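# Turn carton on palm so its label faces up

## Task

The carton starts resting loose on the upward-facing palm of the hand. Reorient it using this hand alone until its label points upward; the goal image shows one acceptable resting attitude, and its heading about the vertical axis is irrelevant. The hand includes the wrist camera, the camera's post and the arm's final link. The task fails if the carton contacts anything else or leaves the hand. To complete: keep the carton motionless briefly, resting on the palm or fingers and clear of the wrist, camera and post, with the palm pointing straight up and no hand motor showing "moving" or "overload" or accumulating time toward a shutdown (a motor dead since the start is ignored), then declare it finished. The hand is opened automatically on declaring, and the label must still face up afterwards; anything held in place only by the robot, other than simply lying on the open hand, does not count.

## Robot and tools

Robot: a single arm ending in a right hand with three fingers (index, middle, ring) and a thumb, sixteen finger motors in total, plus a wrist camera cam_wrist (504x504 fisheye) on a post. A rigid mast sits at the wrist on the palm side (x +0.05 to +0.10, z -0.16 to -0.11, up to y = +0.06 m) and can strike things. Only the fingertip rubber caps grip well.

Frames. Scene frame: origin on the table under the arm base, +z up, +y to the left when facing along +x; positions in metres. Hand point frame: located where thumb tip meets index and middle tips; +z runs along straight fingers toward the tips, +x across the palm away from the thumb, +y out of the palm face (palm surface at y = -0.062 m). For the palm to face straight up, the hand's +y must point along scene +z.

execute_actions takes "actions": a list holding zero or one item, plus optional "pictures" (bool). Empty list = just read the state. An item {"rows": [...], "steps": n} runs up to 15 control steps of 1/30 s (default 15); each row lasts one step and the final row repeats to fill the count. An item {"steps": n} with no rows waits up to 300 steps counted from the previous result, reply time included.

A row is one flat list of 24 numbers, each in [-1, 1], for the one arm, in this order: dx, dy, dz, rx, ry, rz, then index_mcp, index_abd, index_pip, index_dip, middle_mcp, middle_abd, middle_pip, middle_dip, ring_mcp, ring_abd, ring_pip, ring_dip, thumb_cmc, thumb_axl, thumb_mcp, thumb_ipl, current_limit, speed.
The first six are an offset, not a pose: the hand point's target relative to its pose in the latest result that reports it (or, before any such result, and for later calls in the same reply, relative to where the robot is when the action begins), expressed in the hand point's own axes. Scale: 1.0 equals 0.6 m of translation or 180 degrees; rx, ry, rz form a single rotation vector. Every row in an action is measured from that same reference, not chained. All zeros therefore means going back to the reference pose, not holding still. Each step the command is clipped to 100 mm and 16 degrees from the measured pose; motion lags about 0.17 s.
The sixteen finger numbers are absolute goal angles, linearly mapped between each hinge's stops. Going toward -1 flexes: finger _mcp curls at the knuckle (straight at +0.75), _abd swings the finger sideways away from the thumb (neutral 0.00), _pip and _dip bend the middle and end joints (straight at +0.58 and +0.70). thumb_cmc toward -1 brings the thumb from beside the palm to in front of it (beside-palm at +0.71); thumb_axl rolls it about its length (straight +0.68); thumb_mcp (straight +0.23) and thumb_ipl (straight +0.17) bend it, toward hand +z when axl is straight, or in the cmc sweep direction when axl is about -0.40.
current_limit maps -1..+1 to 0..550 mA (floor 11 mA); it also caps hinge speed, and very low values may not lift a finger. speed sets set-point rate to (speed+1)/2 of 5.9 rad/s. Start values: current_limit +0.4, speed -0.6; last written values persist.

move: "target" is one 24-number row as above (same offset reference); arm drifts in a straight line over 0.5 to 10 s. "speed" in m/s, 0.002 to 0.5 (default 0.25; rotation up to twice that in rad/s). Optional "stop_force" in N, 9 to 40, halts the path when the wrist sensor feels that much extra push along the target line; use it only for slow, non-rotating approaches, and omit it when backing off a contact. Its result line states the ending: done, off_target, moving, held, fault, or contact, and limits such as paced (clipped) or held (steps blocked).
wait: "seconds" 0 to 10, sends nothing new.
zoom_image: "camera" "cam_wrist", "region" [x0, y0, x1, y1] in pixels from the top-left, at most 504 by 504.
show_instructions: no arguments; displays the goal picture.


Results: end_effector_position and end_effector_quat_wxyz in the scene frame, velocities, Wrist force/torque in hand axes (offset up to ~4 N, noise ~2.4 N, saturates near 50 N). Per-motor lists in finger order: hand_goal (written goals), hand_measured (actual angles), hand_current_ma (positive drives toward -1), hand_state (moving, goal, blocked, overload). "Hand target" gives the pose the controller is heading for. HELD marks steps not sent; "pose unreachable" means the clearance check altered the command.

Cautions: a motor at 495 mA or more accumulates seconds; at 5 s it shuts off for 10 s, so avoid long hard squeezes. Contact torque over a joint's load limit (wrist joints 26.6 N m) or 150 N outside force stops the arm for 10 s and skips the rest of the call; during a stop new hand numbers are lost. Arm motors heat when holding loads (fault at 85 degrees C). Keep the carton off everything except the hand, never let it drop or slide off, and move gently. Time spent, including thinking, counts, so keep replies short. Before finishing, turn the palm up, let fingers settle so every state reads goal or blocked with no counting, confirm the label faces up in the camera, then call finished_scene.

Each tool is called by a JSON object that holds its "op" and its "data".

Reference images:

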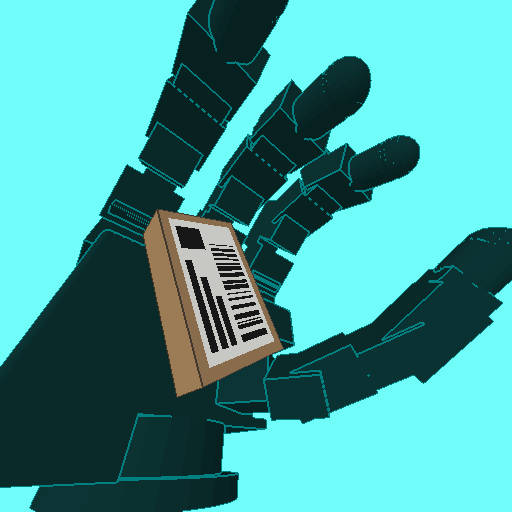

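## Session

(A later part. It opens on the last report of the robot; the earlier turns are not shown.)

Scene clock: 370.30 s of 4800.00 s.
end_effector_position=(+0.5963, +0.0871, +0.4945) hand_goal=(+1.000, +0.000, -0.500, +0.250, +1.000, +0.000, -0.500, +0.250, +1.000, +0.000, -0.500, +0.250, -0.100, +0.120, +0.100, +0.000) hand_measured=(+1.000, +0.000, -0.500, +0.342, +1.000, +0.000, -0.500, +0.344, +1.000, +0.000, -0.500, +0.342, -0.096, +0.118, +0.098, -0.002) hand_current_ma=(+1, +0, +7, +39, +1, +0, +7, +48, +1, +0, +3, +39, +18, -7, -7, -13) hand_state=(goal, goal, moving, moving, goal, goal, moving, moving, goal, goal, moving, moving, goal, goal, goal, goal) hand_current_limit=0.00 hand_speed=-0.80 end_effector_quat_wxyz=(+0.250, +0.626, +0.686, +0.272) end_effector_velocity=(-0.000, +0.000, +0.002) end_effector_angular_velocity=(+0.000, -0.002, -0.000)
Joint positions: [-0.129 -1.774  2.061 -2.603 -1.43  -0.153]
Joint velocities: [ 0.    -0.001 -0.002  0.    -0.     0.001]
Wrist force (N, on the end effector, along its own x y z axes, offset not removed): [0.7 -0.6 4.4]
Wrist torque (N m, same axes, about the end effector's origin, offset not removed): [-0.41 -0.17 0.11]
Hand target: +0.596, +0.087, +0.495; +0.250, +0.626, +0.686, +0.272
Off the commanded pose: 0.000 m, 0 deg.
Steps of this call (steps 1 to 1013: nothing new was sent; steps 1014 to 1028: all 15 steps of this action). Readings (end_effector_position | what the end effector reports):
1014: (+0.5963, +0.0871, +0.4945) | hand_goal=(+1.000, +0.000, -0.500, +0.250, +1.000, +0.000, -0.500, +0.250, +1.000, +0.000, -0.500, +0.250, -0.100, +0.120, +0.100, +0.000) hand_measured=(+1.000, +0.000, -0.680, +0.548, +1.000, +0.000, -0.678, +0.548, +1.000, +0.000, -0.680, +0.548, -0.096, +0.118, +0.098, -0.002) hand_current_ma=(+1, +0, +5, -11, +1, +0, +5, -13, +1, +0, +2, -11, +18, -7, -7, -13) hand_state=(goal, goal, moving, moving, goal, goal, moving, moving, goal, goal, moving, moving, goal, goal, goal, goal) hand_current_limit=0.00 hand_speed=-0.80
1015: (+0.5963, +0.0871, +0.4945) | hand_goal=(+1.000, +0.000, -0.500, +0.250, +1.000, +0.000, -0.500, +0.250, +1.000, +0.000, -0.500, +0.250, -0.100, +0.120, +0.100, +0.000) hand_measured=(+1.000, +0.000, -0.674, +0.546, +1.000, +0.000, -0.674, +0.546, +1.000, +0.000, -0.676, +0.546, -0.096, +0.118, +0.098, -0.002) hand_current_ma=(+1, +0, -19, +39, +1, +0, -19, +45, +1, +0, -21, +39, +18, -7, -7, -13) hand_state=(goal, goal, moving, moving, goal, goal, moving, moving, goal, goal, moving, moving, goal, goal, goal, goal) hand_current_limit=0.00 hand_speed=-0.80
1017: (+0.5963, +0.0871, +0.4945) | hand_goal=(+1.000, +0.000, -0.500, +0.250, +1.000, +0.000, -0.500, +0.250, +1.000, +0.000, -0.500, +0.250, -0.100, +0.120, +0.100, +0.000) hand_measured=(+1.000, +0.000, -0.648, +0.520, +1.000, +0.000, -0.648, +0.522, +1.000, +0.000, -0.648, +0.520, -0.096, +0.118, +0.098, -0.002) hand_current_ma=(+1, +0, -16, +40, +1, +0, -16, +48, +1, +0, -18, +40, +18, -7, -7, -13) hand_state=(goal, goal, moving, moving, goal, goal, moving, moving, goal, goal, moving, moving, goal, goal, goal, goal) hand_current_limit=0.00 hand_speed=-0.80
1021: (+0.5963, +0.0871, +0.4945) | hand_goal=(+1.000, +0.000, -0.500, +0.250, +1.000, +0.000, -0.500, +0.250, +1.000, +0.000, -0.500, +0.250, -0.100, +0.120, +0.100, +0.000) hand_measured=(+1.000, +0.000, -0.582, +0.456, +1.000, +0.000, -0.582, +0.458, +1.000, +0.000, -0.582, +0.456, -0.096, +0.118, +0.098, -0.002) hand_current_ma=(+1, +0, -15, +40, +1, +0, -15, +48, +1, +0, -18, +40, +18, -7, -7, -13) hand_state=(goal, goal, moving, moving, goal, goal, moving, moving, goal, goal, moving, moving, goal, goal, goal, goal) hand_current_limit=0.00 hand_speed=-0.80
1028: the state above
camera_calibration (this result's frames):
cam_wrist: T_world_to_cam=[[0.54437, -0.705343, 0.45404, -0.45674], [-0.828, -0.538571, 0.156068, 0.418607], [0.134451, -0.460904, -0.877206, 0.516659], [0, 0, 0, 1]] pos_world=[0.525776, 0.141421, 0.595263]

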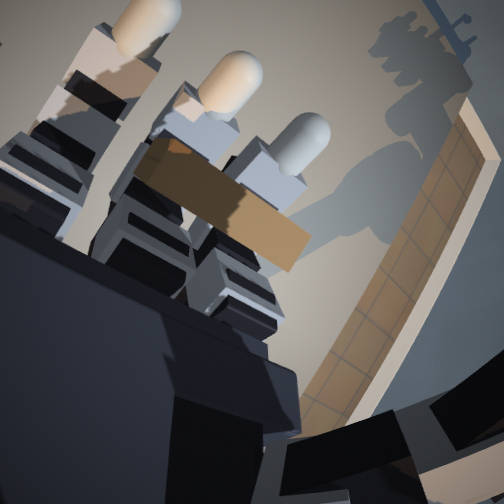

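{"op": "execute_actions", "data": {"actions": [{"rows": [[0,0,0,0,0,0, 1.0,0,-0.28,0.1, 1.0,0,-0.28,0.1, 1.0,0,-0.28,0.1, -0.1,0.12,0.1,0.0, 0.0,-0.8]], "steps": 15}]}}

{"op": "execute_actions", "data": {"actions": [{"steps": 6}]}}

Scene clock: 373.60 s of 4800.00 s.
end_effector_position=(+0.5963, +0.0871, +0.4945) hand_goal=(+1.000, +0.000, -0.280, +0.100, +1.000, +0.000, -0.280, +0.100, +1.000, +0.000, -0.280, +0.100, -0.100, +0.120, +0.100, +0.000) hand_measured=(+1.000, +0.000, -0.288, +0.104, +1.000, +0.000, -0.288, +0.104, +1.000, +0.000, -0.290, +0.104, -0.096, +0.118, +0.098, -0.002) hand_current_ma=(+1, +0, +2, +20, +1, +0, +3, +23, +1, +0, -4, +20, +18, -7, -7, -13) hand_state=(goal, goal, moving, goal, goal, goal, moving, goal, goal, goal, moving, goal, goal, goal, goal, goal) hand_current_limit=0.00 hand_speed=-0.80 end_effector_quat_wxyz=(+0.250, +0.626, +0.686, +0.272) end_effector_velocity=(+0.000, -0.001, -0.002) end_effector_angular_velocity=(+0.001, +0.003, -0.003)
Joint positions: [-0.129 -1.774  2.061 -2.603 -1.43  -0.153]
Joint velocities: [-0.001  0.001  0.001  0.001 -0.     0.002]
Wrist force (N, on the end effector, along its own x y z axes, offset not removed): [2.4 -2.2 2.0]
Wrist torque (N m, same axes, about the end effector's origin, offset not removed): [-0.28 -0.35 0.13]
Hand target: +0.596, +0.087, +0.495; +0.250, +0.626, +0.686, +0.272
Off the commanded pose: 0.000 m, 0 deg.
Steps of this call (steps 1 to 84: nothing new was sent; steps 85 to 99: all 15 steps of this action). Readings (end_effector_position | what the end effector reports):
85: (+0.5963, +0.0871, +0.4945) | hand_goal=(+1.000, +0.000, -0.280, +0.100, +1.000, +0.000, -0.280, +0.100, +1.000, +0.000, -0.280, +0.100, -0.100, +0.120, +0.100, +0.000) hand_measured=(+1.000, +0.000, -0.498, +0.254, +1.000, +0.000, -0.498, +0.254, +1.000, +0.000, -0.500, +0.254, -0.096, +0.118, +0.098, -0.002) hand_current_ma=(+1, +0, +6, +19, +1, +0, +6, +22, +1, +0, +2, +19, +18, -7, -7, -13) hand_state=(goal, goal, moving, moving, goal, goal, moving, moving, goal, goal, moving, moving, goal, goal, goal, goal) hand_current_limit=0.00 hand_speed=-0.80
86: (+0.5963, +0.0871, +0.4945) | hand_goal=(+1.000, +0.000, -0.280, +0.100, +1.000, +0.000, -0.280, +0.100, +1.000, +0.000, -0.280, +0.100, -0.100, +0.120, +0.100, +0.000) hand_measured=(+1.000, +0.000, -0.494, +0.248, +1.000, +0.000, -0.494, +0.250, +1.000, +0.000, -0.496, +0.248, -0.096, +0.118, +0.098, -0.002) hand_current_ma=(+1, +0, -18, +41, +1, +0, -18, +50, +1, +0, -20, +41, +18, -7, -7, -13) hand_state=(goal, goal, moving, moving, goal, goal, moving, moving, goal, goal, moving, moving, goal, goal, goal, goal) hand_current_limit=0.00 hand_speed=-0.80
88: (+0.5963, +0.0871, +0.4945) | hand_goal=(+1.000, +0.000, -0.280, +0.100, +1.000, +0.000, -0.280, +0.100, +1.000, +0.000, -0.280, +0.100, -0.100, +0.120, +0.100, +0.000) hand_measured=(+1.000, +0.000, -0.466, +0.222, +1.000, +0.000, -0.466, +0.224, +1.000, +0.000, -0.468, +0.222, -0.096, +0.118, +0.098, -0.002) hand_current_ma=(+1, +0, -14, +39, +1, +0, -14, +48, +1, +0, -18, +39, +18, -7, -7, -13) hand_state=(goal, goal, moving, moving, goal, goal, moving, moving, goal, goal, moving, moving, goal, goal, goal, goal) hand_current_limit=0.00 hand_speed=-0.80
92: (+0.5963, +0.0871, +0.4945) | hand_goal=(+1.000, +0.000, -0.280, +0.100, +1.000, +0.000, -0.280, +0.100, +1.000, +0.000, -0.280, +0.100, -0.100, +0.120, +0.100, +0.000) hand_measured=(+1.000, +0.000, -0.402, +0.156, +1.000, +0.000, -0.402, +0.158, +1.000, +0.000, -0.402, +0.156, -0.096, +0.118, +0.098, -0.002) hand_current_ma=(+1, +0, -13, +39, +1, +0, -13, +47, +1, +0, -18, +39, +18, -7, -7, -13) hand_state=(goal, goal, moving, moving, goal, goal, moving, moving, goal, goal, moving, moving, goal, goal, goal, goal) hand_current_limit=0.00 hand_speed=-0.80
99: the state above
camera_calibration (this result's frames):
cam_wrist: T_world_to_cam=[[0.54437, -0.705343, 0.454041, -0.45674], [-0.828, -0.538571, 0.156068, 0.418607], [0.134451, -0.460904, -0.877206, 0.516659], [0, 0, 0, 1]] pos_world=[0.525776, 0.141421, 0.595263]

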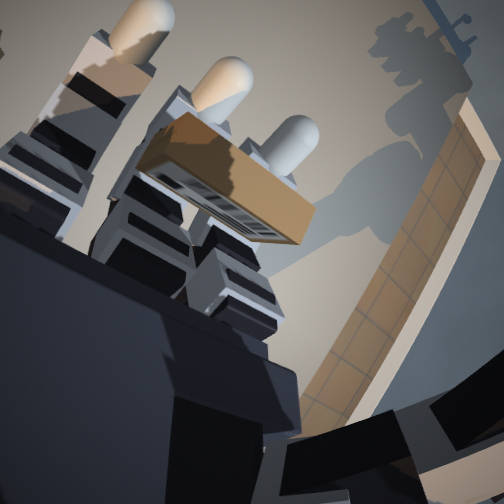

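Scene clock: 373.80 s of 4800.00 s.
end_effector_position=(+0.5963, +0.0871, +0.4945) hand_goal=(+1.000, +0.000, -0.280, +0.100, +1.000, +0.000, -0.280, +0.100, +1.000, +0.000, -0.280, +0.100, -0.100, +0.120, +0.100, +0.000) hand_measured=(+1.000, +0.000, -0.278, +0.104, +1.000, +0.000, -0.278, +0.104, +1.000, +0.000, -0.280, +0.104, -0.096, +0.118, +0.098, -0.002) hand_current_ma=(+1, +0, +8, +19, +1, +0, +9, +23, +1, +0, +2, +19, +18, -7, -7, -13) hand_state=(goal, goal, goal, goal, goal, goal, goal, goal, goal, goal, goal, goal, goal, goal, goal, goal) hand_current_limit=0.00 hand_speed=-0.80 end_effector_quat_wxyz=(+0.250, +0.626, +0.686, +0.272) end_effector_velocity=(-0.000, +0.000, +0.001) end_effector_angular_velocity=(+0.000, -0.001, +0.000)
Joint positions: [-0.129 -1.774  2.061 -2.603 -1.43  -0.153]
Joint velocities: [ 0.    -0.001 -0.     0.     0.    -0.   ]
Wrist force (N, on the end effector, along its own x y z axes, offset not removed): [0.3 -0.6 3.1]
Wrist torque (N m, same axes, about the end effector's origin, offset not removed): [-0.30 -0.23 -0.05]
Hand target: +0.596, +0.087, +0.495; +0.250, +0.626, +0.686, +0.272
Off the commanded pose: 0.000 m, 0 deg.
Steps of this call (steps 1 to 6: nothing new was sent). Readings (end_effector_position | what the end effector reports):
1: (+0.5963, +0.0871, +0.4945) | hand_goal=(+1.000, +0.000, -0.280, +0.100, +1.000, +0.000, -0.280, +0.100, +1.000, +0.000, -0.280, +0.100, -0.100, +0.120, +0.100, +0.000) hand_measured=(+1.000, +0.000, -0.282, +0.104, +1.000, +0.000, -0.282, +0.104, +1.000, +0.000, -0.282, +0.104, -0.096, +0.118, +0.098, -0.002) hand_current_ma=(+1, +0, +11, +20, +1, +0, +11, +23, +1, +0, +4, +20, +18, -7, -7, -13) hand_state=(goal, goal, moving, goal, goal, goal, moving, goal, goal, goal, moving, goal, goal, goal, goal, goal) hand_current_limit=0.00 hand_speed=-0.80
2: (+0.5963, +0.0871, +0.4945) | hand_goal=(+1.000, +0.000, -0.280, +0.100, +1.000, +0.000, -0.280, +0.100, +1.000, +0.000, -0.280, +0.100, -0.100, +0.120, +0.100, +0.000) hand_measured=(+1.000, +0.000, -0.280, +0.104, +1.000, +0.000, -0.280, +0.104, +1.000, +0.000, -0.280, +0.104, -0.096, +0.118, +0.098, -0.002) hand_current_ma=(+1, +0, +9, +19, +1, +0, +10, +23, +1, +0, +3, +19, +18, -7, -7, -13) hand_state=(goal, goal, moving, goal, goal, goal, moving, goal, goal, goal, moving, goal, goal, goal, goal, goal) hand_current_limit=0.00 hand_speed=-0.80
4: (+0.5963, +0.0871, +0.4945) | hand_goal=(+1.000, +0.000, -0.280, +0.100, +1.000, +0.000, -0.280, +0.100, +1.000, +0.000, -0.280, +0.100, -0.100, +0.120, +0.100, +0.000) hand_measured=(+1.000, +0.000, -0.278, +0.104, +1.000, +0.000, -0.278, +0.104, +1.000, +0.000, -0.280, +0.104, -0.096, +0.118, +0.098, -0.002) hand_current_ma=(+1, +0, +8, +19, +1, +0, +9, +23, +1, +0, +2, +19, +18, -7, -7, -13) hand_state=(goal, goal, goal, goal, goal, goal, goal, goal, goal, goal, goal, goal, goal, goal, goal, goal) hand_current_limit=0.00 hand_speed=-0.80
6: the state above
camera_calibration (this result's frames):
cam_wrist: T_world_to_cam=[[0.54437, -0.705343, 0.45404, -0.45674], [-0.828, -0.538571, 0.156068, 0.418607], [0.134451, -0.460904, -0.877206, 0.516659], [0, 0, 0, 1]] pos_world=[0.525776, 0.141421, 0.595263]

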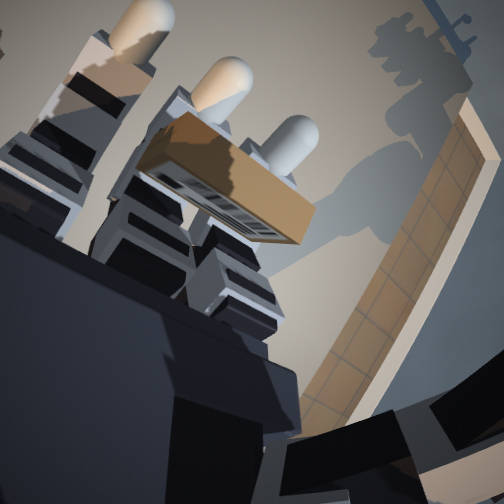

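{"op": "execute_actions", "data": {"actions": [{"rows": [[0,0,0,0,0,0, 1.0,0,-0.1,0.03, 1.0,0,-0.1,0.03, 1.0,0,-0.1,0.03, -0.1,0.12,0.1,0.0, 0.0,-0.8]], "steps": 15}]}}

Scene clock: 376.30 s of 4800.00 s.
end_effector_position=(+0.5963, +0.0871, +0.4945) hand_goal=(+1.000, +0.000, -0.100, +0.030, +1.000, +0.000, -0.100, +0.030, +1.000, +0.000, -0.100, +0.030, -0.100, +0.120, +0.100, +0.000) hand_measured=(+1.000, +0.000, -0.098, +0.034, +1.000, +0.000, -0.098, +0.034, +1.000, +0.000, -0.100, +0.034, -0.096, +0.118, +0.098, -0.002) hand_current_ma=(+1, +0, +7, +20, +1, +0, +8, +23, +1, +0, +1, +20, +18, -7, -7, -13) hand_state=(goal, goal, moving, goal, goal, goal, moving, goal, goal, goal, moving, goal, goal, goal, goal, goal) hand_current_limit=0.00 hand_speed=-0.80 end_effector_quat_wxyz=(+0.250, +0.626, +0.686, +0.272) end_effector_velocity=(-0.000, -0.000, +0.000) end_effector_angular_velocity=(-0.001, -0.001, +0.000)
Joint positions: [-0.129 -1.774  2.061 -2.603 -1.43  -0.153]
Joint velocities: [-0.    -0.001 -0.     0.    -0.    -0.001]
Wrist force (N, on the end effector, along its own x y z axes, offset not removed): [-0.1 1.4 4.0]
Wrist torque (N m, same axes, about the end effector's origin, offset not removed): [-0.17 -0.09 0.14]
Hand target: +0.596, +0.087, +0.495; +0.250, +0.626, +0.686, +0.272
Off the commanded pose: 0.000 m, 0 deg.
Steps of this call (steps 1 to 60: nothing new was sent; steps 61 to 75: all 15 steps of this action). Readings (end_effector_position | what the end effector reports):
61: (+0.5963, +0.0871, +0.4945) | hand_goal=(+1.000, +0.000, -0.100, +0.030, +1.000, +0.000, -0.100, +0.030, +1.000, +0.000, -0.100, +0.030, -0.100, +0.120, +0.100, +0.000) hand_measured=(+1.000, +0.000, -0.278, +0.104, +1.000, +0.000, -0.278, +0.104, +1.000, +0.000, -0.280, +0.104, -0.096, +0.118, +0.098, -0.002) hand_current_ma=(+1, +0, +8, +19, +1, +0, +9, +23, +1, +0, +2, +19, +18, -7, -7, -13) hand_state=(goal, goal, moving, moving, goal, goal, moving, moving, goal, goal, moving, moving, goal, goal, goal, goal) hand_current_limit=0.00 hand_speed=-0.80
62: (+0.5963, +0.0871, +0.4945) | hand_goal=(+1.000, +0.000, -0.100, +0.030, +1.000, +0.000, -0.100, +0.030, +1.000, +0.000, -0.100, +0.030, -0.100, +0.120, +0.100, +0.000) hand_measured=(+1.000, +0.000, -0.274, +0.100, +1.000, +0.000, -0.274, +0.100, +1.000, +0.000, -0.276, +0.100, -0.096, +0.118, +0.098, -0.002) hand_current_ma=(+1, +0, -15, +41, +1, +0, -15, +50, +1, +0, -21, +41, +18, -7, -7, -13) hand_state=(goal, goal, moving, moving, goal, goal, moving, moving, goal, goal, moving, moving, goal, goal, goal, goal) hand_current_limit=0.00 hand_speed=-0.80
64: (+0.5963, +0.0871, +0.4945) | hand_goal=(+1.000, +0.000, -0.100, +0.030, +1.000, +0.000, -0.100, +0.030, +1.000, +0.000, -0.100, +0.030, -0.100, +0.120, +0.100, +0.000) hand_measured=(+1.000, +0.000, -0.246, +0.072, +1.000, +0.000, -0.246, +0.074, +1.000, +0.000, -0.248, +0.072, -0.096, +0.118, +0.098, -0.002) hand_current_ma=(+1, +0, -12, +40, +1, +0, -12, +48, +1, +0, -18, +40, +18, -7, -7, -13) hand_state=(goal, goal, moving, moving, goal, goal, moving, moving, goal, goal, moving, moving, goal, goal, goal, goal) hand_current_limit=0.00 hand_speed=-0.80
68: (+0.5963, +0.0871, +0.4945) | hand_goal=(+1.000, +0.000, -0.100, +0.030, +1.000, +0.000, -0.100, +0.030, +1.000, +0.000, -0.100, +0.030, -0.100, +0.120, +0.100, +0.000) hand_measured=(+1.000, +0.000, -0.180, +0.034, +1.000, +0.000, -0.180, +0.036, +1.000, +0.000, -0.182, +0.034, -0.096, +0.118, +0.098, -0.002) hand_current_ma=(+1, +0, -11, +19, +1, +0, -11, +22, +1, +0, -18, +19, +18, -7, -7, -13) hand_state=(goal, goal, moving, moving, goal, goal, moving, moving, goal, goal, moving, moving, goal, goal, goal, goal) hand_current_limit=0.00 hand_speed=-0.80
75: the state above
camera_calibration (this result's frames):
cam_wrist: T_world_to_cam=[[0.54437, -0.705343, 0.454041, -0.45674], [-0.828, -0.538571, 0.156068, 0.418606], [0.134451, -0.460905, -0.877206, 0.516659], [0, 0, 0, 1]] pos_world=[0.525776, 0.141421, 0.595263]

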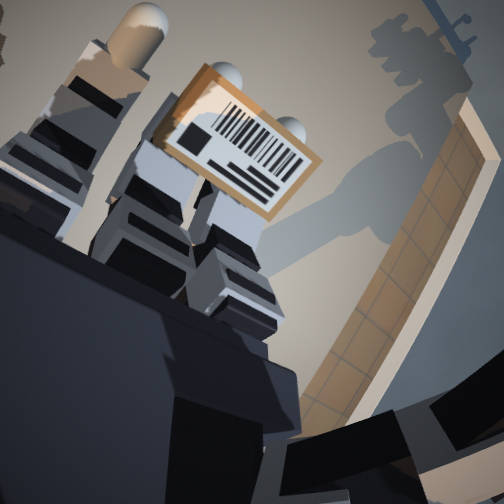

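{"op": "move", "data": {"target": [0,0,0,-0.087,0,0, 0.92,0,0.11,0.23, 0.92,0,0.11,0.23, 0.92,0,0.11,0.23, -0.1,0.12,0.1,0.0, 0.0,-0.95], "speed": 0.08}}

Scene clock: 387.10 s of 4800.00 s.
end_effector_position=(+0.5962, +0.0871, +0.4946) hand_goal=(+0.920, +0.000, +0.110, +0.230, +0.920, +0.000, +0.110, +0.230, +0.920, +0.000, +0.110, +0.230, -0.100, +0.120, +0.100, +0.000) hand_measured=(+0.946, +0.000, +0.114, +0.228, +0.946, +0.000, +0.114, +0.228, +0.940, +0.000, +0.110, +0.228, -0.096, +0.118, +0.098, -0.002) hand_current_ma=(+139, +0, +16, -7, +143, +0, +18, -7, +109, +0, +2, -11, +18, -6, -7, -13) hand_state=(blocked, goal, goal, goal, blocked, goal, goal, goal, blocked, goal, goal, goal, goal, goal, goal, goal) hand_current_limit=0.00 hand_speed=-0.95 end_effector_quat_wxyz=(+0.333, +0.587, +0.643, +0.363) end_effector_velocity=(+0.001, +0.000, -0.000) end_effector_angular_velocity=(+0.002, -0.011, +0.000)
Joint positions: [-0.142 -1.69   2.216 -3.114 -1.383 -0.116]
Joint velocities: [ 0.001  0.008  0.003 -0.022  0.001  0.003]
Wrist force (N, on the end effector, along its own x y z axes, offset not removed): [3.9 -1.0 3.1]
Wrist torque (N m, same axes, about the end effector's origin, offset not removed): [-0.21 -0.39 0.38]
Hand target: +0.596, +0.087, +0.495; +0.333, +0.587, +0.643, +0.363
Off the commanded pose: 0.000 m, 0 deg.
move: done
camera_calibration (this result's frames):
cam_wrist: T_world_to_cam=[[0.405557, -0.717918, 0.565789, -0.428077], [-0.837539, -0.539791, -0.0845831, 0.543328], [0.366131, -0.439567, -0.820201, 0.348515], [0, 0, 0, 1]] pos_world=[0.501066, 0.139155, 0.57401]

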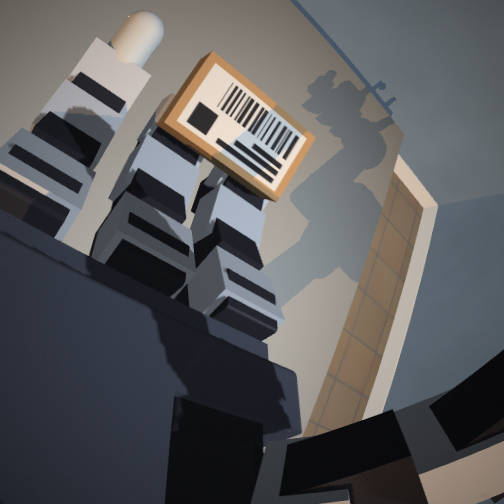

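{"op": "move", "data": {"target": [0,0,0,-0.087,0,0, 0.80,0,0.27,0.36, 0.80,0,0.27,0.36, 0.80,0,0.27,0.36, -0.1,0.12,0.1,0.0, 0.0,-0.95], "speed": 0.08}}

Scene clock: 391.87 s of 4800.00 s.
end_effector_position=(+0.5961, +0.0871, +0.4946) hand_goal=(+0.800, +0.000, +0.270, +0.360, +0.800, +0.000, +0.270, +0.360, +0.800, +0.000, +0.270, +0.360, -0.100, +0.120, +0.100, +0.000) hand_measured=(+0.836, +0.000, +0.274, +0.358, +0.836, +0.000, +0.274, +0.358, +0.828, +0.000, +0.270, +0.358, -0.096, +0.118, +0.098, -0.002) hand_current_ma=(+189, +0, +18, -6, +192, +0, +18, -8, +151, +0, +3, -11, +18, -6, -7, -13) hand_state=(blocked, goal, goal, goal, blocked, goal, goal, goal, blocked, goal, goal, goal, goal, goal, goal, goal) hand_current_limit=0.00 hand_speed=-0.95 end_effector_quat_wxyz=(+0.409, +0.536, +0.588, +0.447) end_effector_velocity=(+0.000, -0.000, -0.001) end_effector_angular_velocity=(+0.003, -0.011, -0.001)
Joint positions: [-0.144 -1.497  2.278 -3.646 -1.356 -0.061]
Joint velocities: [ 0.     0.012  0.    -0.024  0.     0.005]
Wrist force (N, on the end effector, along its own x y z axes, offset not removed): [-1.2 0.3 3.1]
Wrist torque (N m, same axes, about the end effector's origin, offset not removed): [-0.15 0.29 0.02]
Hand target: +0.596, +0.087, +0.495; +0.410, +0.536, +0.587, +0.447
Off the commanded pose: 0.000 m, 0 deg.
move: done
camera_calibration (this result's frames):
cam_wrist: T_world_to_cam=[[0.241961, -0.732853, 0.63591, -0.363879], [-0.782307, -0.535043, -0.318944, 0.625804], [0.573978, -0.420305, -0.702775, 0.164911], [0, 0, 0, 1]] pos_world=[0.48296, 0.137475, 0.546886]

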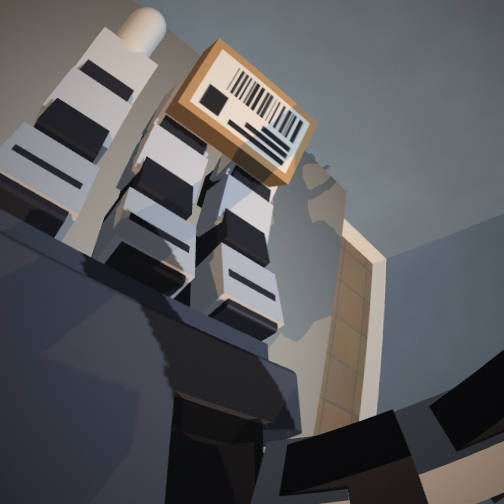

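{"op": "move", "data": {"target": [0,0,0,-0.086,0,0, 0.70,0,0.43,0.50, 0.70,0,0.43,0.50, 0.70,0,0.43,0.50, -0.1,0.12,0.1,0.0, 0.0,-0.95], "speed": 0.08}}

Scene clock: 397.57 s of 4800.00 s.
end_effector_position=(+0.5960, +0.0871, +0.4946) hand_goal=(+0.700, +0.000, +0.430, +0.500, +0.700, +0.000, +0.430, +0.500, +0.700, +0.000, +0.430, +0.500, -0.100, +0.120, +0.100, +0.000) hand_measured=(+0.738, +0.000, +0.434, +0.498, +0.738, +0.000, +0.434, +0.498, +0.732, +0.000, +0.430, +0.498, -0.096, +0.118, +0.098, -0.002) hand_current_ma=(+207, +0, +18, -7, +208, +0, +18, -8, +169, +0, +3, -11, +18, -6, -7, -13) hand_state=(blocked, goal, goal, goal, blocked, goal, goal, goal, blocked, goal, goal, goal, goal, goal, goal, goal) hand_current_limit=0.00 hand_speed=-0.95 end_effector_quat_wxyz=(+0.477, +0.477, +0.522, +0.522) end_effector_velocity=(-0.000, -0.001, +0.000) end_effector_angular_velocity=(+0.002, -0.012, -0.001)
Joint positions: [-0.135 -1.256  2.23  -4.114 -1.357 -0.001]
Joint velocities: [-0.     0.009 -0.004 -0.017 -0.001  0.003]
Wrist force (N, on the end effector, along its own x y z axes, offset not removed): [3.0 -1.9 4.8]
Wrist torque (N m, same axes, about the end effector's origin, offset not removed): [-0.50 -0.45 0.25]
Hand target: +0.596, +0.087, +0.495; +0.478, +0.476, +0.522, +0.522
Off the commanded pose: 0.000 m, 0 deg.
move: done
camera_calibration (this result's frames):
cam_wrist: T_world_to_cam=[[0.0675968, -0.748855, 0.659277, -0.27009], [-0.667956, -0.524816, -0.527638, 0.6599], [0.741124, -0.404702, -0.535679, -0.0186553], [0, 0, 0, 1]] pos_world=[0.472868, 0.136518, 0.51626]

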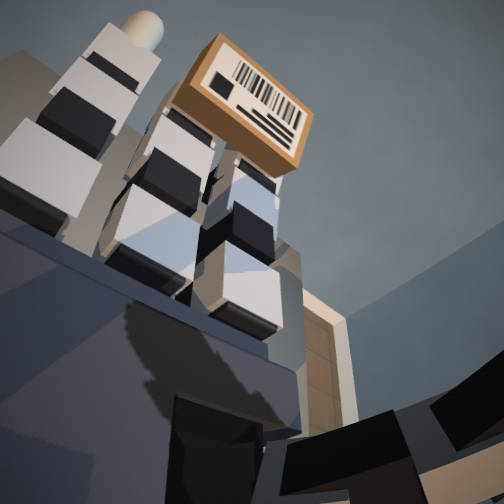

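{"op": "execute_actions", "data": {"actions": [{"rows": [[0,0,0,0,0,0, 0.70,0,0.43,0.30, 0.70,0,0.43,0.30, 0.70,0,0.43,0.30, -0.1,0.12,0.1,0.0, 0.0,-0.85]], "steps": 15}]}}

{"op": "execute_actions", "data": {"actions": [{"rows": [[0,0,0,0,0,0, 0.70,0,0.43,0.15, 0.70,0,0.43,0.15, 0.70,0,0.43,0.15, -0.1,0.12,0.1,0.0, 0.0,-0.85]], "steps": 15}]}}

Scene clock: 413.97 s of 4800.00 s.
end_effector_position=(+0.5960, +0.0871, +0.4945) hand_goal=(+0.700, +0.000, +0.430, +0.300, +0.700, +0.000, +0.430, +0.300, +0.700, +0.000, +0.430, +0.300, -0.100, +0.120, +0.100, +0.000) hand_measured=(+0.738, +0.000, +0.434, +0.346, +0.736, +0.000, +0.434, +0.348, +0.732, +0.000, +0.430, +0.346, -0.096, +0.118, +0.098, -0.002) hand_current_ma=(+207, +0, +19, +43, +195, +0, +18, +44, +169, +0, +3, +34, +18, -6, -7, -13) hand_state=(blocked, goal, goal, moving, blocked, goal, goal, moving, blocked, goal, goal, moving, goal, goal, goal, goal) hand_current_limit=0.00 hand_speed=-0.85 end_effector_quat_wxyz=(+0.477, +0.477, +0.522, +0.522) end_effector_velocity=(-0.000, +0.000, +0.001) end_effector_angular_velocity=(+0.000, -0.001, +0.000)
Joint positions: [-0.135 -1.256  2.23  -4.114 -1.357 -0.001]
Joint velocities: [ 0.001 -0.001 -0.     0.    -0.     0.   ]
Wrist force (N, on the end effector, along its own x y z axes, offset not removed): [-1.3 1.4 7.4]
Wrist torque (N m, same axes, about the end effector's origin, offset not removed): [-0.25 0.10 -0.34]
Hand target: +0.596, +0.087, +0.495; +0.477, +0.477, +0.522, +0.522
Off the commanded pose: 0.000 m, 0 deg.
Steps of this call (steps 1 to 477: nothing new was sent; steps 478 to 492: all 15 steps of this action). Readings (end_effector_position | what the end effector reports):
478: (+0.5960, +0.0871, +0.4946) | hand_goal=(+0.700, +0.000, +0.430, +0.300, +0.700, +0.000, +0.430, +0.300, +0.700, +0.000, +0.430, +0.300, -0.100, +0.120, +0.100, +0.000) hand_measured=(+0.738, +0.000, +0.434, +0.498, +0.738, +0.000, +0.434, +0.498, +0.732, +0.000, +0.430, +0.498, -0.096, +0.118, +0.098, -0.002) hand_current_ma=(+207, +0, +18, -7, +208, +0, +18, -8, +169, +0, +3, -11, +19, -6, -7, -13) hand_state=(blocked, goal, goal, moving, blocked, goal, goal, moving, blocked, goal, goal, moving, goal, goal, goal, goal) hand_current_limit=0.00 hand_speed=-0.85
479: (+0.5960, +0.0871, +0.4946) | hand_goal=(+0.700, +0.000, +0.430, +0.300, +0.700, +0.000, +0.430, +0.300, +0.700, +0.000, +0.430, +0.300, -0.100, +0.120, +0.100, +0.000) hand_measured=(+0.738, +0.000, +0.434, +0.498, +0.738, +0.000, +0.434, +0.498, +0.732, +0.000, +0.430, +0.496, -0.096, +0.118, +0.098, -0.002) hand_current_ma=(+207, +0, +18, +41, +208, +0, +18, +46, +169, +0, +3, +34, +18, -6, -7, -13) hand_state=(blocked, goal, goal, moving, blocked, goal, goal, moving, blocked, goal, goal, moving, goal, goal, goal, goal) hand_current_limit=0.00 hand_speed=-0.85
481: (+0.5961, +0.0871, +0.4946) | hand_goal=(+0.700, +0.000, +0.430, +0.300, +0.700, +0.000, +0.430, +0.300, +0.700, +0.000, +0.430, +0.300, -0.100, +0.120, +0.100, +0.000) hand_measured=(+0.738, +0.000, +0.434, +0.480, +0.738, +0.000, +0.434, +0.482, +0.732, +0.000, +0.430, +0.478, -0.096, +0.118, +0.098, -0.002) hand_current_ma=(+207, +0, +18, +44, +208, +0, +18, +48, +169, +0, +3, +35, +18, -6, -7, -13) hand_state=(blocked, goal, goal, moving, blocked, goal, goal, moving, blocked, goal, goal, moving, goal, goal, goal, goal) hand_current_limit=0.00 hand_speed=-0.85
485: (+0.5961, +0.0871, +0.4945) | hand_goal=(+0.700, +0.000, +0.430, +0.300, +0.700, +0.000, +0.430, +0.300, +0.700, +0.000, +0.430, +0.300, -0.100, +0.120, +0.100, +0.000) hand_measured=(+0.738, +0.000, +0.434, +0.432, +0.738, +0.000, +0.434, +0.434, +0.732, +0.000, +0.430, +0.430, -0.096, +0.118, +0.098, -0.002) hand_current_ma=(+207, +0, +18, +43, +206, +0, +18, +46, +169, +0, +3, +35, +18, -6, -7, -13) hand_state=(blocked, goal, goal, moving, blocked, goal, goal, moving, blocked, goal, goal, moving, goal, goal, goal, goal) hand_current_limit=0.00 hand_speed=-0.85
492: the state above
camera_calibration (this result's frames):
cam_wrist: T_world_to_cam=[[0.0676105, -0.748884, 0.659244, -0.270051], [-0.667985, -0.524784, -0.527634, 0.659913], [0.741097, -0.404691, -0.535724, -0.0186341], [0, 0, 0, 1]] pos_world=[0.47288, 0.136534, 0.516239]

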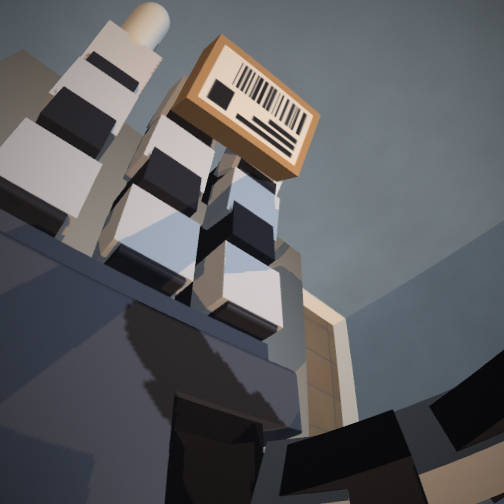

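Scene clock: 414.47 s of 4800.00 s.
end_effector_position=(+0.5960, +0.0872, +0.4945) hand_goal=(+0.700, +0.000, +0.430, +0.150, +0.700, +0.000, +0.430, +0.150, +0.700, +0.000, +0.430, +0.150, -0.100, +0.120, +0.100, +0.000) hand_measured=(+0.736, +0.000, +0.434, +0.164, +0.736, +0.000, +0.434, +0.164, +0.732, +0.000, +0.430, +0.162, -0.096, +0.118, +0.098, -0.002) hand_current_ma=(+197, +0, +19, +33, +192, +0, +18, +34, +169, +0, +3, +27, +18, -6, -7, -13) hand_state=(blocked, goal, goal, moving, blocked, goal, goal, moving, blocked, goal, goal, moving, goal, goal, goal, goal) hand_current_limit=0.00 hand_speed=-0.85 end_effector_quat_wxyz=(+0.477, +0.477, +0.522, +0.522) end_effector_velocity=(-0.000, +0.000, +0.001) end_effector_angular_velocity=(-0.000, -0.001, -0.000)
Joint positions: [-0.135 -1.256  2.23  -4.114 -1.357 -0.001]
Joint velocities: [-0.    -0.001  0.    -0.    -0.    -0.   ]
Wrist force (N, on the end effector, along its own x y z axes, offset not removed): [2.7 -1.6 -0.3]
Wrist torque (N m, same axes, about the end effector's origin, offset not removed): [0.01 -0.53 0.16]
Hand target: +0.596, +0.087, +0.495; +0.477, +0.477, +0.522, +0.522
Off the commanded pose: 0.000 m, 0 deg.
Steps of this call (steps 1 to 15: all 15 steps of this action). Readings (end_effector_position | what the end effector reports):
1: (+0.5960, +0.0872, +0.4945) | hand_goal=(+0.700, +0.000, +0.430, +0.150, +0.700, +0.000, +0.430, +0.150, +0.700, +0.000, +0.430, +0.150, -0.100, +0.120, +0.100, +0.000) hand_measured=(+0.738, +0.000, +0.434, +0.334, +0.736, +0.000, +0.434, +0.336, +0.732, +0.000, +0.430, +0.332, -0.096, +0.118, +0.098, -0.002) hand_current_ma=(+207, +0, +19, +42, +194, +0, +18, +43, +169, +0, +3, +34, +18, -6, -7, -13) hand_state=(blocked, goal, goal, moving, blocked, goal, goal, moving, blocked, goal, goal, moving, goal, goal, goal, goal) hand_current_limit=0.00 hand_speed=-0.85
2: (+0.5960, +0.0872, +0.4945) | hand_goal=(+0.700, +0.000, +0.430, +0.150, +0.700, +0.000, +0.430, +0.150, +0.700, +0.000, +0.430, +0.150, -0.100, +0.120, +0.100, +0.000) hand_measured=(+0.738, +0.000, +0.434, +0.322, +0.736, +0.000, +0.434, +0.322, +0.732, +0.000, +0.430, +0.320, -0.096, +0.118, +0.098, -0.002) hand_current_ma=(+207, +0, +19, +42, +194, +0, +18, +43, +169, +0, +3, +34, +19, -6, -7, -13) hand_state=(blocked, goal, goal, moving, blocked, goal, goal, moving, blocked, goal, goal, moving, goal, goal, goal, goal) hand_current_limit=0.00 hand_speed=-0.85
4: (+0.5960, +0.0872, +0.4945) | hand_goal=(+0.700, +0.000, +0.430, +0.150, +0.700, +0.000, +0.430, +0.150, +0.700, +0.000, +0.430, +0.150, -0.100, +0.120, +0.100, +0.000) hand_measured=(+0.738, +0.000, +0.434, +0.298, +0.736, +0.000, +0.434, +0.298, +0.732, +0.000, +0.430, +0.296, -0.096, +0.118, +0.098, -0.002) hand_current_ma=(+207, +0, +19, +42, +193, +0, +18, +42, +169, +0, +3, +34, +18, -6, -7, -13) hand_state=(blocked, goal, goal, moving, blocked, goal, goal, moving, blocked, goal, goal, moving, goal, goal, goal, goal) hand_current_limit=0.00 hand_speed=-0.85
8: (+0.5960, +0.0872, +0.4945) | hand_goal=(+0.700, +0.000, +0.430, +0.150, +0.700, +0.000, +0.430, +0.150, +0.700, +0.000, +0.430, +0.150, -0.100, +0.120, +0.100, +0.000) hand_measured=(+0.738, +0.000, +0.434, +0.248, +0.736, +0.000, +0.434, +0.250, +0.732, +0.000, +0.430, +0.248, -0.096, +0.118, +0.098, -0.002) hand_current_ma=(+205, +0, +19, +42, +192, +0, +18, +41, +169, +0, +3, +34, +19, -6, -7, -13) hand_state=(blocked, goal, goal, moving, blocked, goal, goal, moving, blocked, goal, goal, moving, goal, goal, goal, goal) hand_current_limit=0.00 hand_speed=-0.85
15: the state above
camera_calibration (this result's frames):
cam_wrist: T_world_to_cam=[[0.0676216, -0.748871, 0.659257, -0.270063], [-0.667973, -0.524806, -0.527628, 0.659908], [0.741107, -0.404687, -0.535714, -0.0186389], [0, 0, 0, 1]] pos_world=[0.472876, 0.136538, 0.516241]

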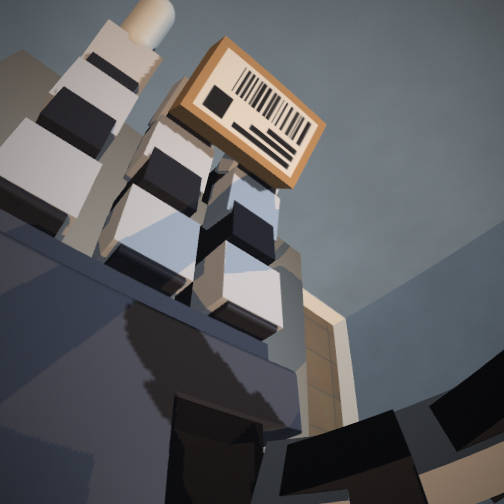

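{"op": "zoom_image", "data": {"camera": "cam_wrist", "region": [100, 0, 360, 260]}}

Region (100, 0, 360, 260) of cam_wrist's 504x504 image, scaled by 1.938, with more detail than that image has.

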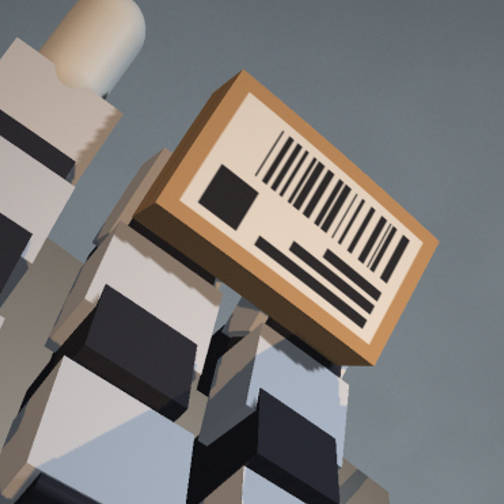

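{"op": "move", "data": {"target": [0,0,0,0,0,0, 0.70,0,0.40,0.80, 0.70,0,0.40,0.80, 0.70,0,0.40,0.80, -0.1,0.12,0.1,0.0, 0.0,-0.8], "speed": 0.1}}

Scene clock: 447.30 s of 4800.00 s.
end_effector_position=(+0.5960, +0.0871, +0.4945) hand_goal=(+0.700, +0.000, +0.400, +0.800, +0.700, +0.000, +0.400, +0.800, +0.700, +0.000, +0.400, +0.800, -0.100, +0.120, +0.100, +0.000) hand_measured=(+0.736, +0.000, +0.412, +0.798, +0.736, +0.000, +0.414, +0.798, +0.732, +0.000, +0.408, +0.798, -0.096, +0.118, +0.098, -0.002) hand_current_ma=(+194, +0, +64, -8, +192, +0, +68, -9, +168, +0, +45, -11, +19, -6, -7, -13) hand_state=(blocked, goal, goal, goal, blocked, goal, goal, goal, blocked, goal, goal, goal, goal, goal, goal, goal) hand_current_limit=0.00 hand_speed=-0.80 end_effector_quat_wxyz=(+0.477, +0.477, +0.522, +0.522) end_effector_velocity=(+0.000, +0.000, +0.000) end_effector_angular_velocity=(+0.001, +0.000, +0.001)
Joint positions: [-0.135 -1.256  2.23  -4.114 -1.357 -0.001]
Joint velocities: [ 0.    -0.    -0.001  0.001  0.     0.001]
Wrist force (N, on the end effector, along its own x y z axes, offset not removed): [1.3 1.4 1.7]
Wrist torque (N m, same axes, about the end effector's origin, offset not removed): [0.14 -0.13 0.26]
Hand target: +0.596, +0.087, +0.495; +0.477, +0.477, +0.522, +0.522
Off the commanded pose: 0.000 m, 0 deg.
move: done
camera_calibration (this result's frames):
cam_wrist: T_world_to_cam=[[0.0676103, -0.748884, 0.659244, -0.270051], [-0.667985, -0.524784, -0.527634, 0.659913], [0.741097, -0.404691, -0.535724, -0.0186343], [0, 0, 0, 1]] pos_world=[0.47288, 0.136534, 0.516239]

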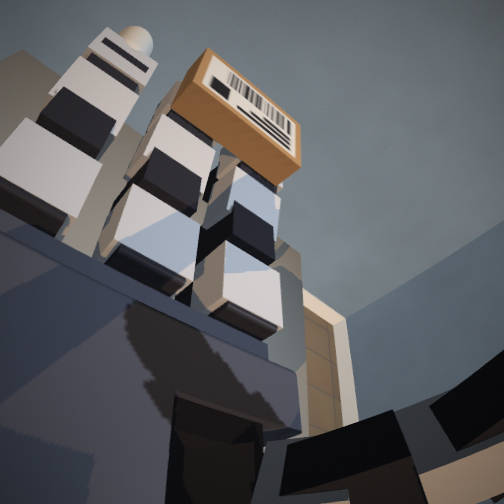

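{"op": "move", "data": {"target": [0,0,0,0,0,0, 0.70,0,0.17,0.80, 0.70,0,0.17,0.80, 0.70,0,0.17,0.80, -0.1,0.12,0.1,0.0, 0.0,-0.9], "speed": 0.1}}

Scene clock: 451.93 s of 4800.00 s.
end_effector_position=(+0.5960, +0.0872, +0.4945) hand_goal=(+0.700, +0.000, +0.170, +0.800, +0.700, +0.000, +0.170, +0.800, +0.700, +0.000, +0.170, +0.800, -0.100, +0.120, +0.100, +0.000) hand_measured=(+0.736, +0.000, +0.182, +0.798, +0.736, +0.000, +0.184, +0.798, +0.732, +0.000, +0.178, +0.798, -0.096, +0.118, +0.098, -0.002) hand_current_ma=(+194, +0, +66, -8, +192, +0, +70, -9, +167, +0, +46, -11, +18, -6, -7, -13) hand_state=(blocked, goal, goal, goal, blocked, goal, goal, goal, blocked, goal, goal, goal, goal, goal, goal, goal) hand_current_limit=0.00 hand_speed=-0.90 end_effector_quat_wxyz=(+0.477, +0.477, +0.522, +0.522) end_effector_velocity=(+0.000, +0.000, -0.000) end_effector_angular_velocity=(+0.000, +0.001, +0.001)
Joint positions: [-0.135 -1.256  2.23  -4.114 -1.357 -0.001]
Joint velocities: [ 0.     0.001 -0.     0.     0.     0.   ]
Wrist force (N, on the end effector, along its own x y z axes, offset not removed): [4.6 1.9 3.9]
Wrist torque (N m, same axes, about the end effector's origin, offset not removed): [-0.04 -0.68 0.42]
Hand target: +0.596, +0.087, +0.495; +0.477, +0.477, +0.522, +0.522
Off the commanded pose: 0.000 m, 0 deg.
move: done
camera_calibration (this result's frames):
cam_wrist: T_world_to_cam=[[0.0676264, -0.748872, 0.659256, -0.270063], [-0.667977, -0.524805, -0.527623, 0.659907], [0.741103, -0.404686, -0.53572, -0.0186389], [0, 0, 0, 1]] pos_world=[0.47288, 0.136538, 0.516238]

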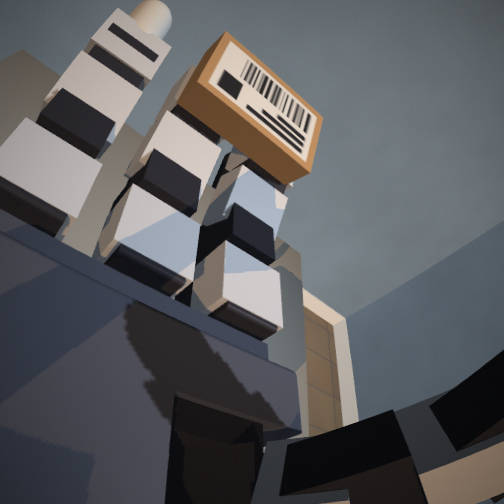

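{"op": "zoom_image", "data": {"camera": "cam_wrist", "region": [80, 0, 340, 240]}}

Region (80, 0, 340, 240) of cam_wrist's 504x504 image, scaled by 1.938, with more detail than that image has; it fills the top 465 rows of this view, and the rest is white.

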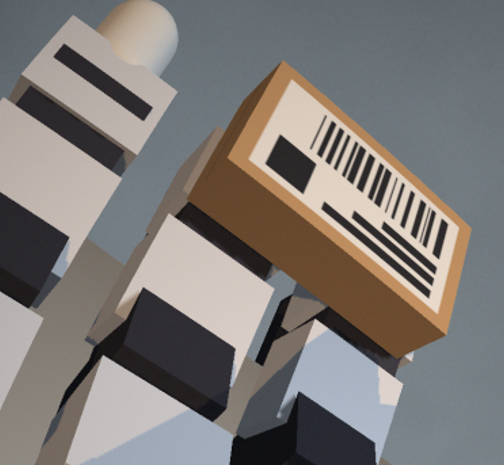

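{"op": "move", "data": {"target": [0,0,0,0,0,0, 0.70,0,0.17,0.60, 0.70,0,0.17,0.60, 0.70,0,0.17,0.60, -0.1,0.12,0.1,0.0, 0.0,-0.9], "speed": 0.1}}

Scene clock: 459.97 s of 4800.00 s.
end_effector_position=(+0.5960, +0.0871, +0.4945) hand_goal=(+0.700, +0.000, +0.170, +0.600, +0.700, +0.000, +0.170, +0.600, +0.700, +0.000, +0.170, +0.600, -0.100, +0.120, +0.100, +0.000) hand_measured=(+0.732, +0.000, +0.180, +0.604, +0.732, +0.000, +0.180, +0.604, +0.730, +0.000, +0.178, +0.604, -0.096, +0.118, +0.098, -0.002) hand_current_ma=(+170, +0, +47, +19, +168, +0, +47, +23, +165, +0, +44, +19, +19, -6, -7, -13) hand_state=(blocked, goal, goal, goal, blocked, goal, goal, goal, blocked, goal, goal, goal, goal, goal, goal, goal) hand_current_limit=0.00 hand_speed=-0.90 end_effector_quat_wxyz=(+0.477, +0.477, +0.522, +0.522) end_effector_velocity=(-0.000, +0.000, -0.000) end_effector_angular_velocity=(-0.001, +0.001, -0.000)
Joint positions: [-0.135 -1.256  2.23  -4.114 -1.357 -0.001]
Joint velocities: [ 0.    -0.     0.     0.001 -0.    -0.001]
Wrist force (N, on the end effector, along its own x y z axes, offset not removed): [2.8 -1.4 6.5]
Wrist torque (N m, same axes, about the end effector's origin, offset not removed): [-0.81 -0.58 0.04]
Hand target: +0.596, +0.087, +0.495; +0.477, +0.477, +0.522, +0.522
Off the commanded pose: 0.000 m, 0 deg.
move: done
camera_calibration (this result's frames):
cam_wrist: T_world_to_cam=[[0.0676103, -0.748884, 0.659244, -0.270051], [-0.667985, -0.524784, -0.527634, 0.659913], [0.741097, -0.404691, -0.535724, -0.0186344], [0, 0, 0, 1]] pos_world=[0.47288, 0.136534, 0.516239]

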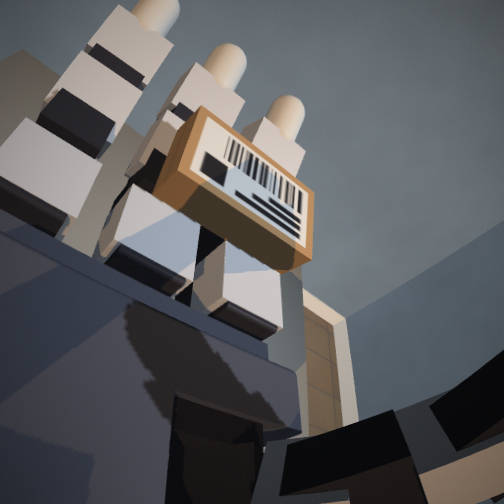

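{"op": "move", "data": {"target": [0,0,0,0,0,0, 0.52,0,0.40,0.62, 0.52,0,0.40,0.62, 0.52,0,0.40,0.62, -0.1,0.12,0.1,0.0, 0.0,-0.9], "speed": 0.1}}

Scene clock: 464.77 s of 4800.00 s.
end_effector_position=(+0.5960, +0.0872, +0.4945) hand_goal=(+0.520, +0.000, +0.400, +0.620, +0.520, +0.000, +0.400, +0.620, +0.520, +0.000, +0.400, +0.620, -0.100, +0.120, +0.100, +0.000) hand_measured=(+0.548, +0.000, +0.400, +0.618, +0.548, +0.000, +0.400, +0.618, +0.552, +0.000, +0.400, +0.618, -0.096, +0.118, +0.098, -0.002) hand_current_ma=(+152, +0, +1, -11, +154, +0, +1, -13, +167, +0, +1, -11, +19, -6, -7, -13) hand_state=(blocked, goal, goal, goal, blocked, goal, goal, goal, blocked, goal, goal, goal, goal, goal, goal, goal) hand_current_limit=0.00 hand_speed=-0.90 end_effector_quat_wxyz=(+0.477, +0.477, +0.522, +0.522) end_effector_velocity=(+0.000, +0.000, -0.000) end_effector_angular_velocity=(-0.001, -0.000, +0.001)
Joint positions: [-0.135 -1.256  2.23  -4.114 -1.357 -0.001]
Joint velocities: [ 0.001  0.001 -0.001 -0.    -0.    -0.001]
Wrist force (N, on the end effector, along its own x y z axes, offset not removed): [3.1 0.9 2.7]
Wrist torque (N m, same axes, about the end effector's origin, offset not removed): [-0.21 -0.52 0.26]
Hand target: +0.596, +0.087, +0.495; +0.477, +0.477, +0.522, +0.522
Off the commanded pose: 0.000 m, 0 deg.
move: done
camera_calibration (this result's frames):
cam_wrist: T_world_to_cam=[[0.0676236, -0.748871, 0.659256, -0.270062], [-0.667975, -0.524805, -0.527626, 0.659907], [0.741105, -0.404686, -0.535716, -0.0186408], [0, 0, 0, 1]] pos_world=[0.472879, 0.136538, 0.516238]

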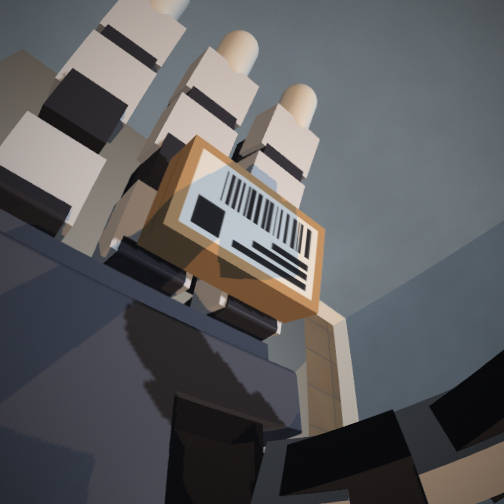

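{"op": "move", "data": {"target": [0,0,0,0,0,0, 0.38,0,0.56,0.66, 0.38,0,0.56,0.66, 0.38,0,0.56,0.66, -0.1,0.12,0.1,0.0, 0.0,-0.9], "speed": 0.1}}

Scene clock: 470.93 s of 4800.00 s.
end_effector_position=(+0.5960, +0.0871, +0.4945) hand_goal=(+0.380, +0.000, +0.560, +0.660, +0.380, +0.000, +0.560, +0.660, +0.380, +0.000, +0.560, +0.660, -0.100, +0.120, +0.100, +0.000) hand_measured=(+0.408, +0.000, +0.560, +0.658, +0.408, +0.000, +0.560, +0.658, +0.410, +0.000, +0.560, +0.658, -0.096, +0.118, +0.098, -0.002) hand_current_ma=(+150, +0, +2, -11, +150, +0, +2, -13, +164, +0, +2, -11, +19, -6, -7, -13) hand_state=(blocked, goal, goal, goal, blocked, goal, goal, goal, blocked, goal, goal, goal, goal, goal, goal, goal) hand_current_limit=0.00 hand_speed=-0.90 end_effector_quat_wxyz=(+0.477, +0.477, +0.522, +0.522) end_effector_velocity=(-0.001, +0.000, +0.002) end_effector_angular_velocity=(+0.001, -0.004, +0.000)
Joint positions: [-0.135 -1.256  2.23  -4.114 -1.357 -0.001]
Joint velocities: [ 0.    -0.002 -0.001 -0.001 -0.     0.001]
Wrist force (N, on the end effector, along its own x y z axes, offset not removed): [2.8 1.1 2.6]
Wrist torque (N m, same axes, about the end effector's origin, offset not removed): [0.11 -0.29 0.16]
Hand target: +0.596, +0.087, +0.495; +0.477, +0.477, +0.522, +0.522
Off the commanded pose: 0.000 m, 0 deg.
move: done
camera_calibration (this result's frames):
cam_wrist: T_world_to_cam=[[0.0676105, -0.748884, 0.659244, -0.270051], [-0.667985, -0.524784, -0.527634, 0.659913], [0.741097, -0.404691, -0.535724, -0.0186342], [0, 0, 0, 1]] pos_world=[0.47288, 0.136534, 0.516239]

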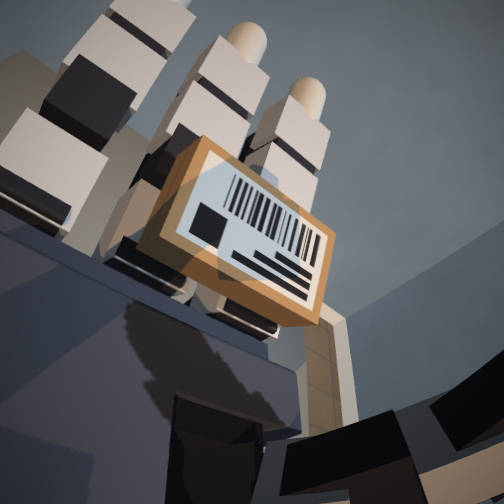

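{"op": "move", "data": {"target": [0,0,0,0,0,0, 0.70,0,0.57,0.69, 0.70,0,0.57,0.69, 0.70,0,0.57,0.69, -0.1,0.12,0.1,0.0, 0.0,-0.85], "speed": 0.1}}

Scene clock: 476.23 s of 4800.00 s.
end_effector_position=(+0.5960, +0.0872, +0.4945) hand_goal=(+0.700, +0.000, +0.570, +0.690, +0.700, +0.000, +0.570, +0.690, +0.700, +0.000, +0.570, +0.690, -0.100, +0.120, +0.100, +0.000) hand_measured=(+0.710, +0.000, +0.570, +0.688, +0.710, +0.000, +0.570, +0.688, +0.712, +0.000, +0.570, +0.688, -0.096, +0.118, +0.098, -0.002) hand_current_ma=(+57, +0, +3, -11, +57, +0, +3, -13, +61, +0, +3, -11, +19, -6, -7, -13) hand_state=(goal, goal, goal, goal, goal, goal, goal, goal, goal, goal, goal, goal, goal, goal, goal, goal) hand_current_limit=0.00 hand_speed=-0.85 end_effector_quat_wxyz=(+0.477, +0.477, +0.522, +0.522) end_effector_velocity=(-0.000, +0.000, -0.000) end_effector_angular_velocity=(-0.001, +0.001, -0.000)
Joint positions: [-0.135 -1.256  2.23  -4.114 -1.357 -0.001]
Joint velocities: [-0.    -0.     0.001 -0.     0.    -0.001]
Wrist force (N, on the end effector, along its own x y z axes, offset not removed): [-0.1 1.4 2.3]
Wrist torque (N m, same axes, about the end effector's origin, offset not removed): [0.14 -0.11 0.00]
Hand target: +0.596, +0.087, +0.495; +0.477, +0.477, +0.522, +0.522
Off the commanded pose: 0.000 m, 0 deg.
move: done
camera_calibration (this result's frames):
cam_wrist: T_world_to_cam=[[0.0676248, -0.748872, 0.659256, -0.270062], [-0.667976, -0.524805, -0.527625, 0.659908], [0.741104, -0.404686, -0.535718, -0.0186399], [0, 0, 0, 1]] pos_world=[0.472879, 0.136538, 0.516238]

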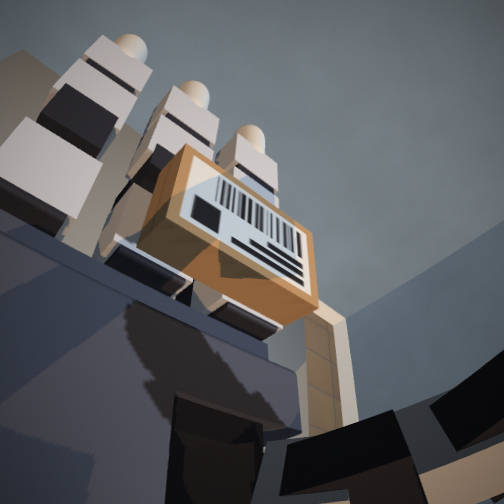

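{"op": "finished_scene", "data": {"scene": 1}}

The scene is finished: the task was done.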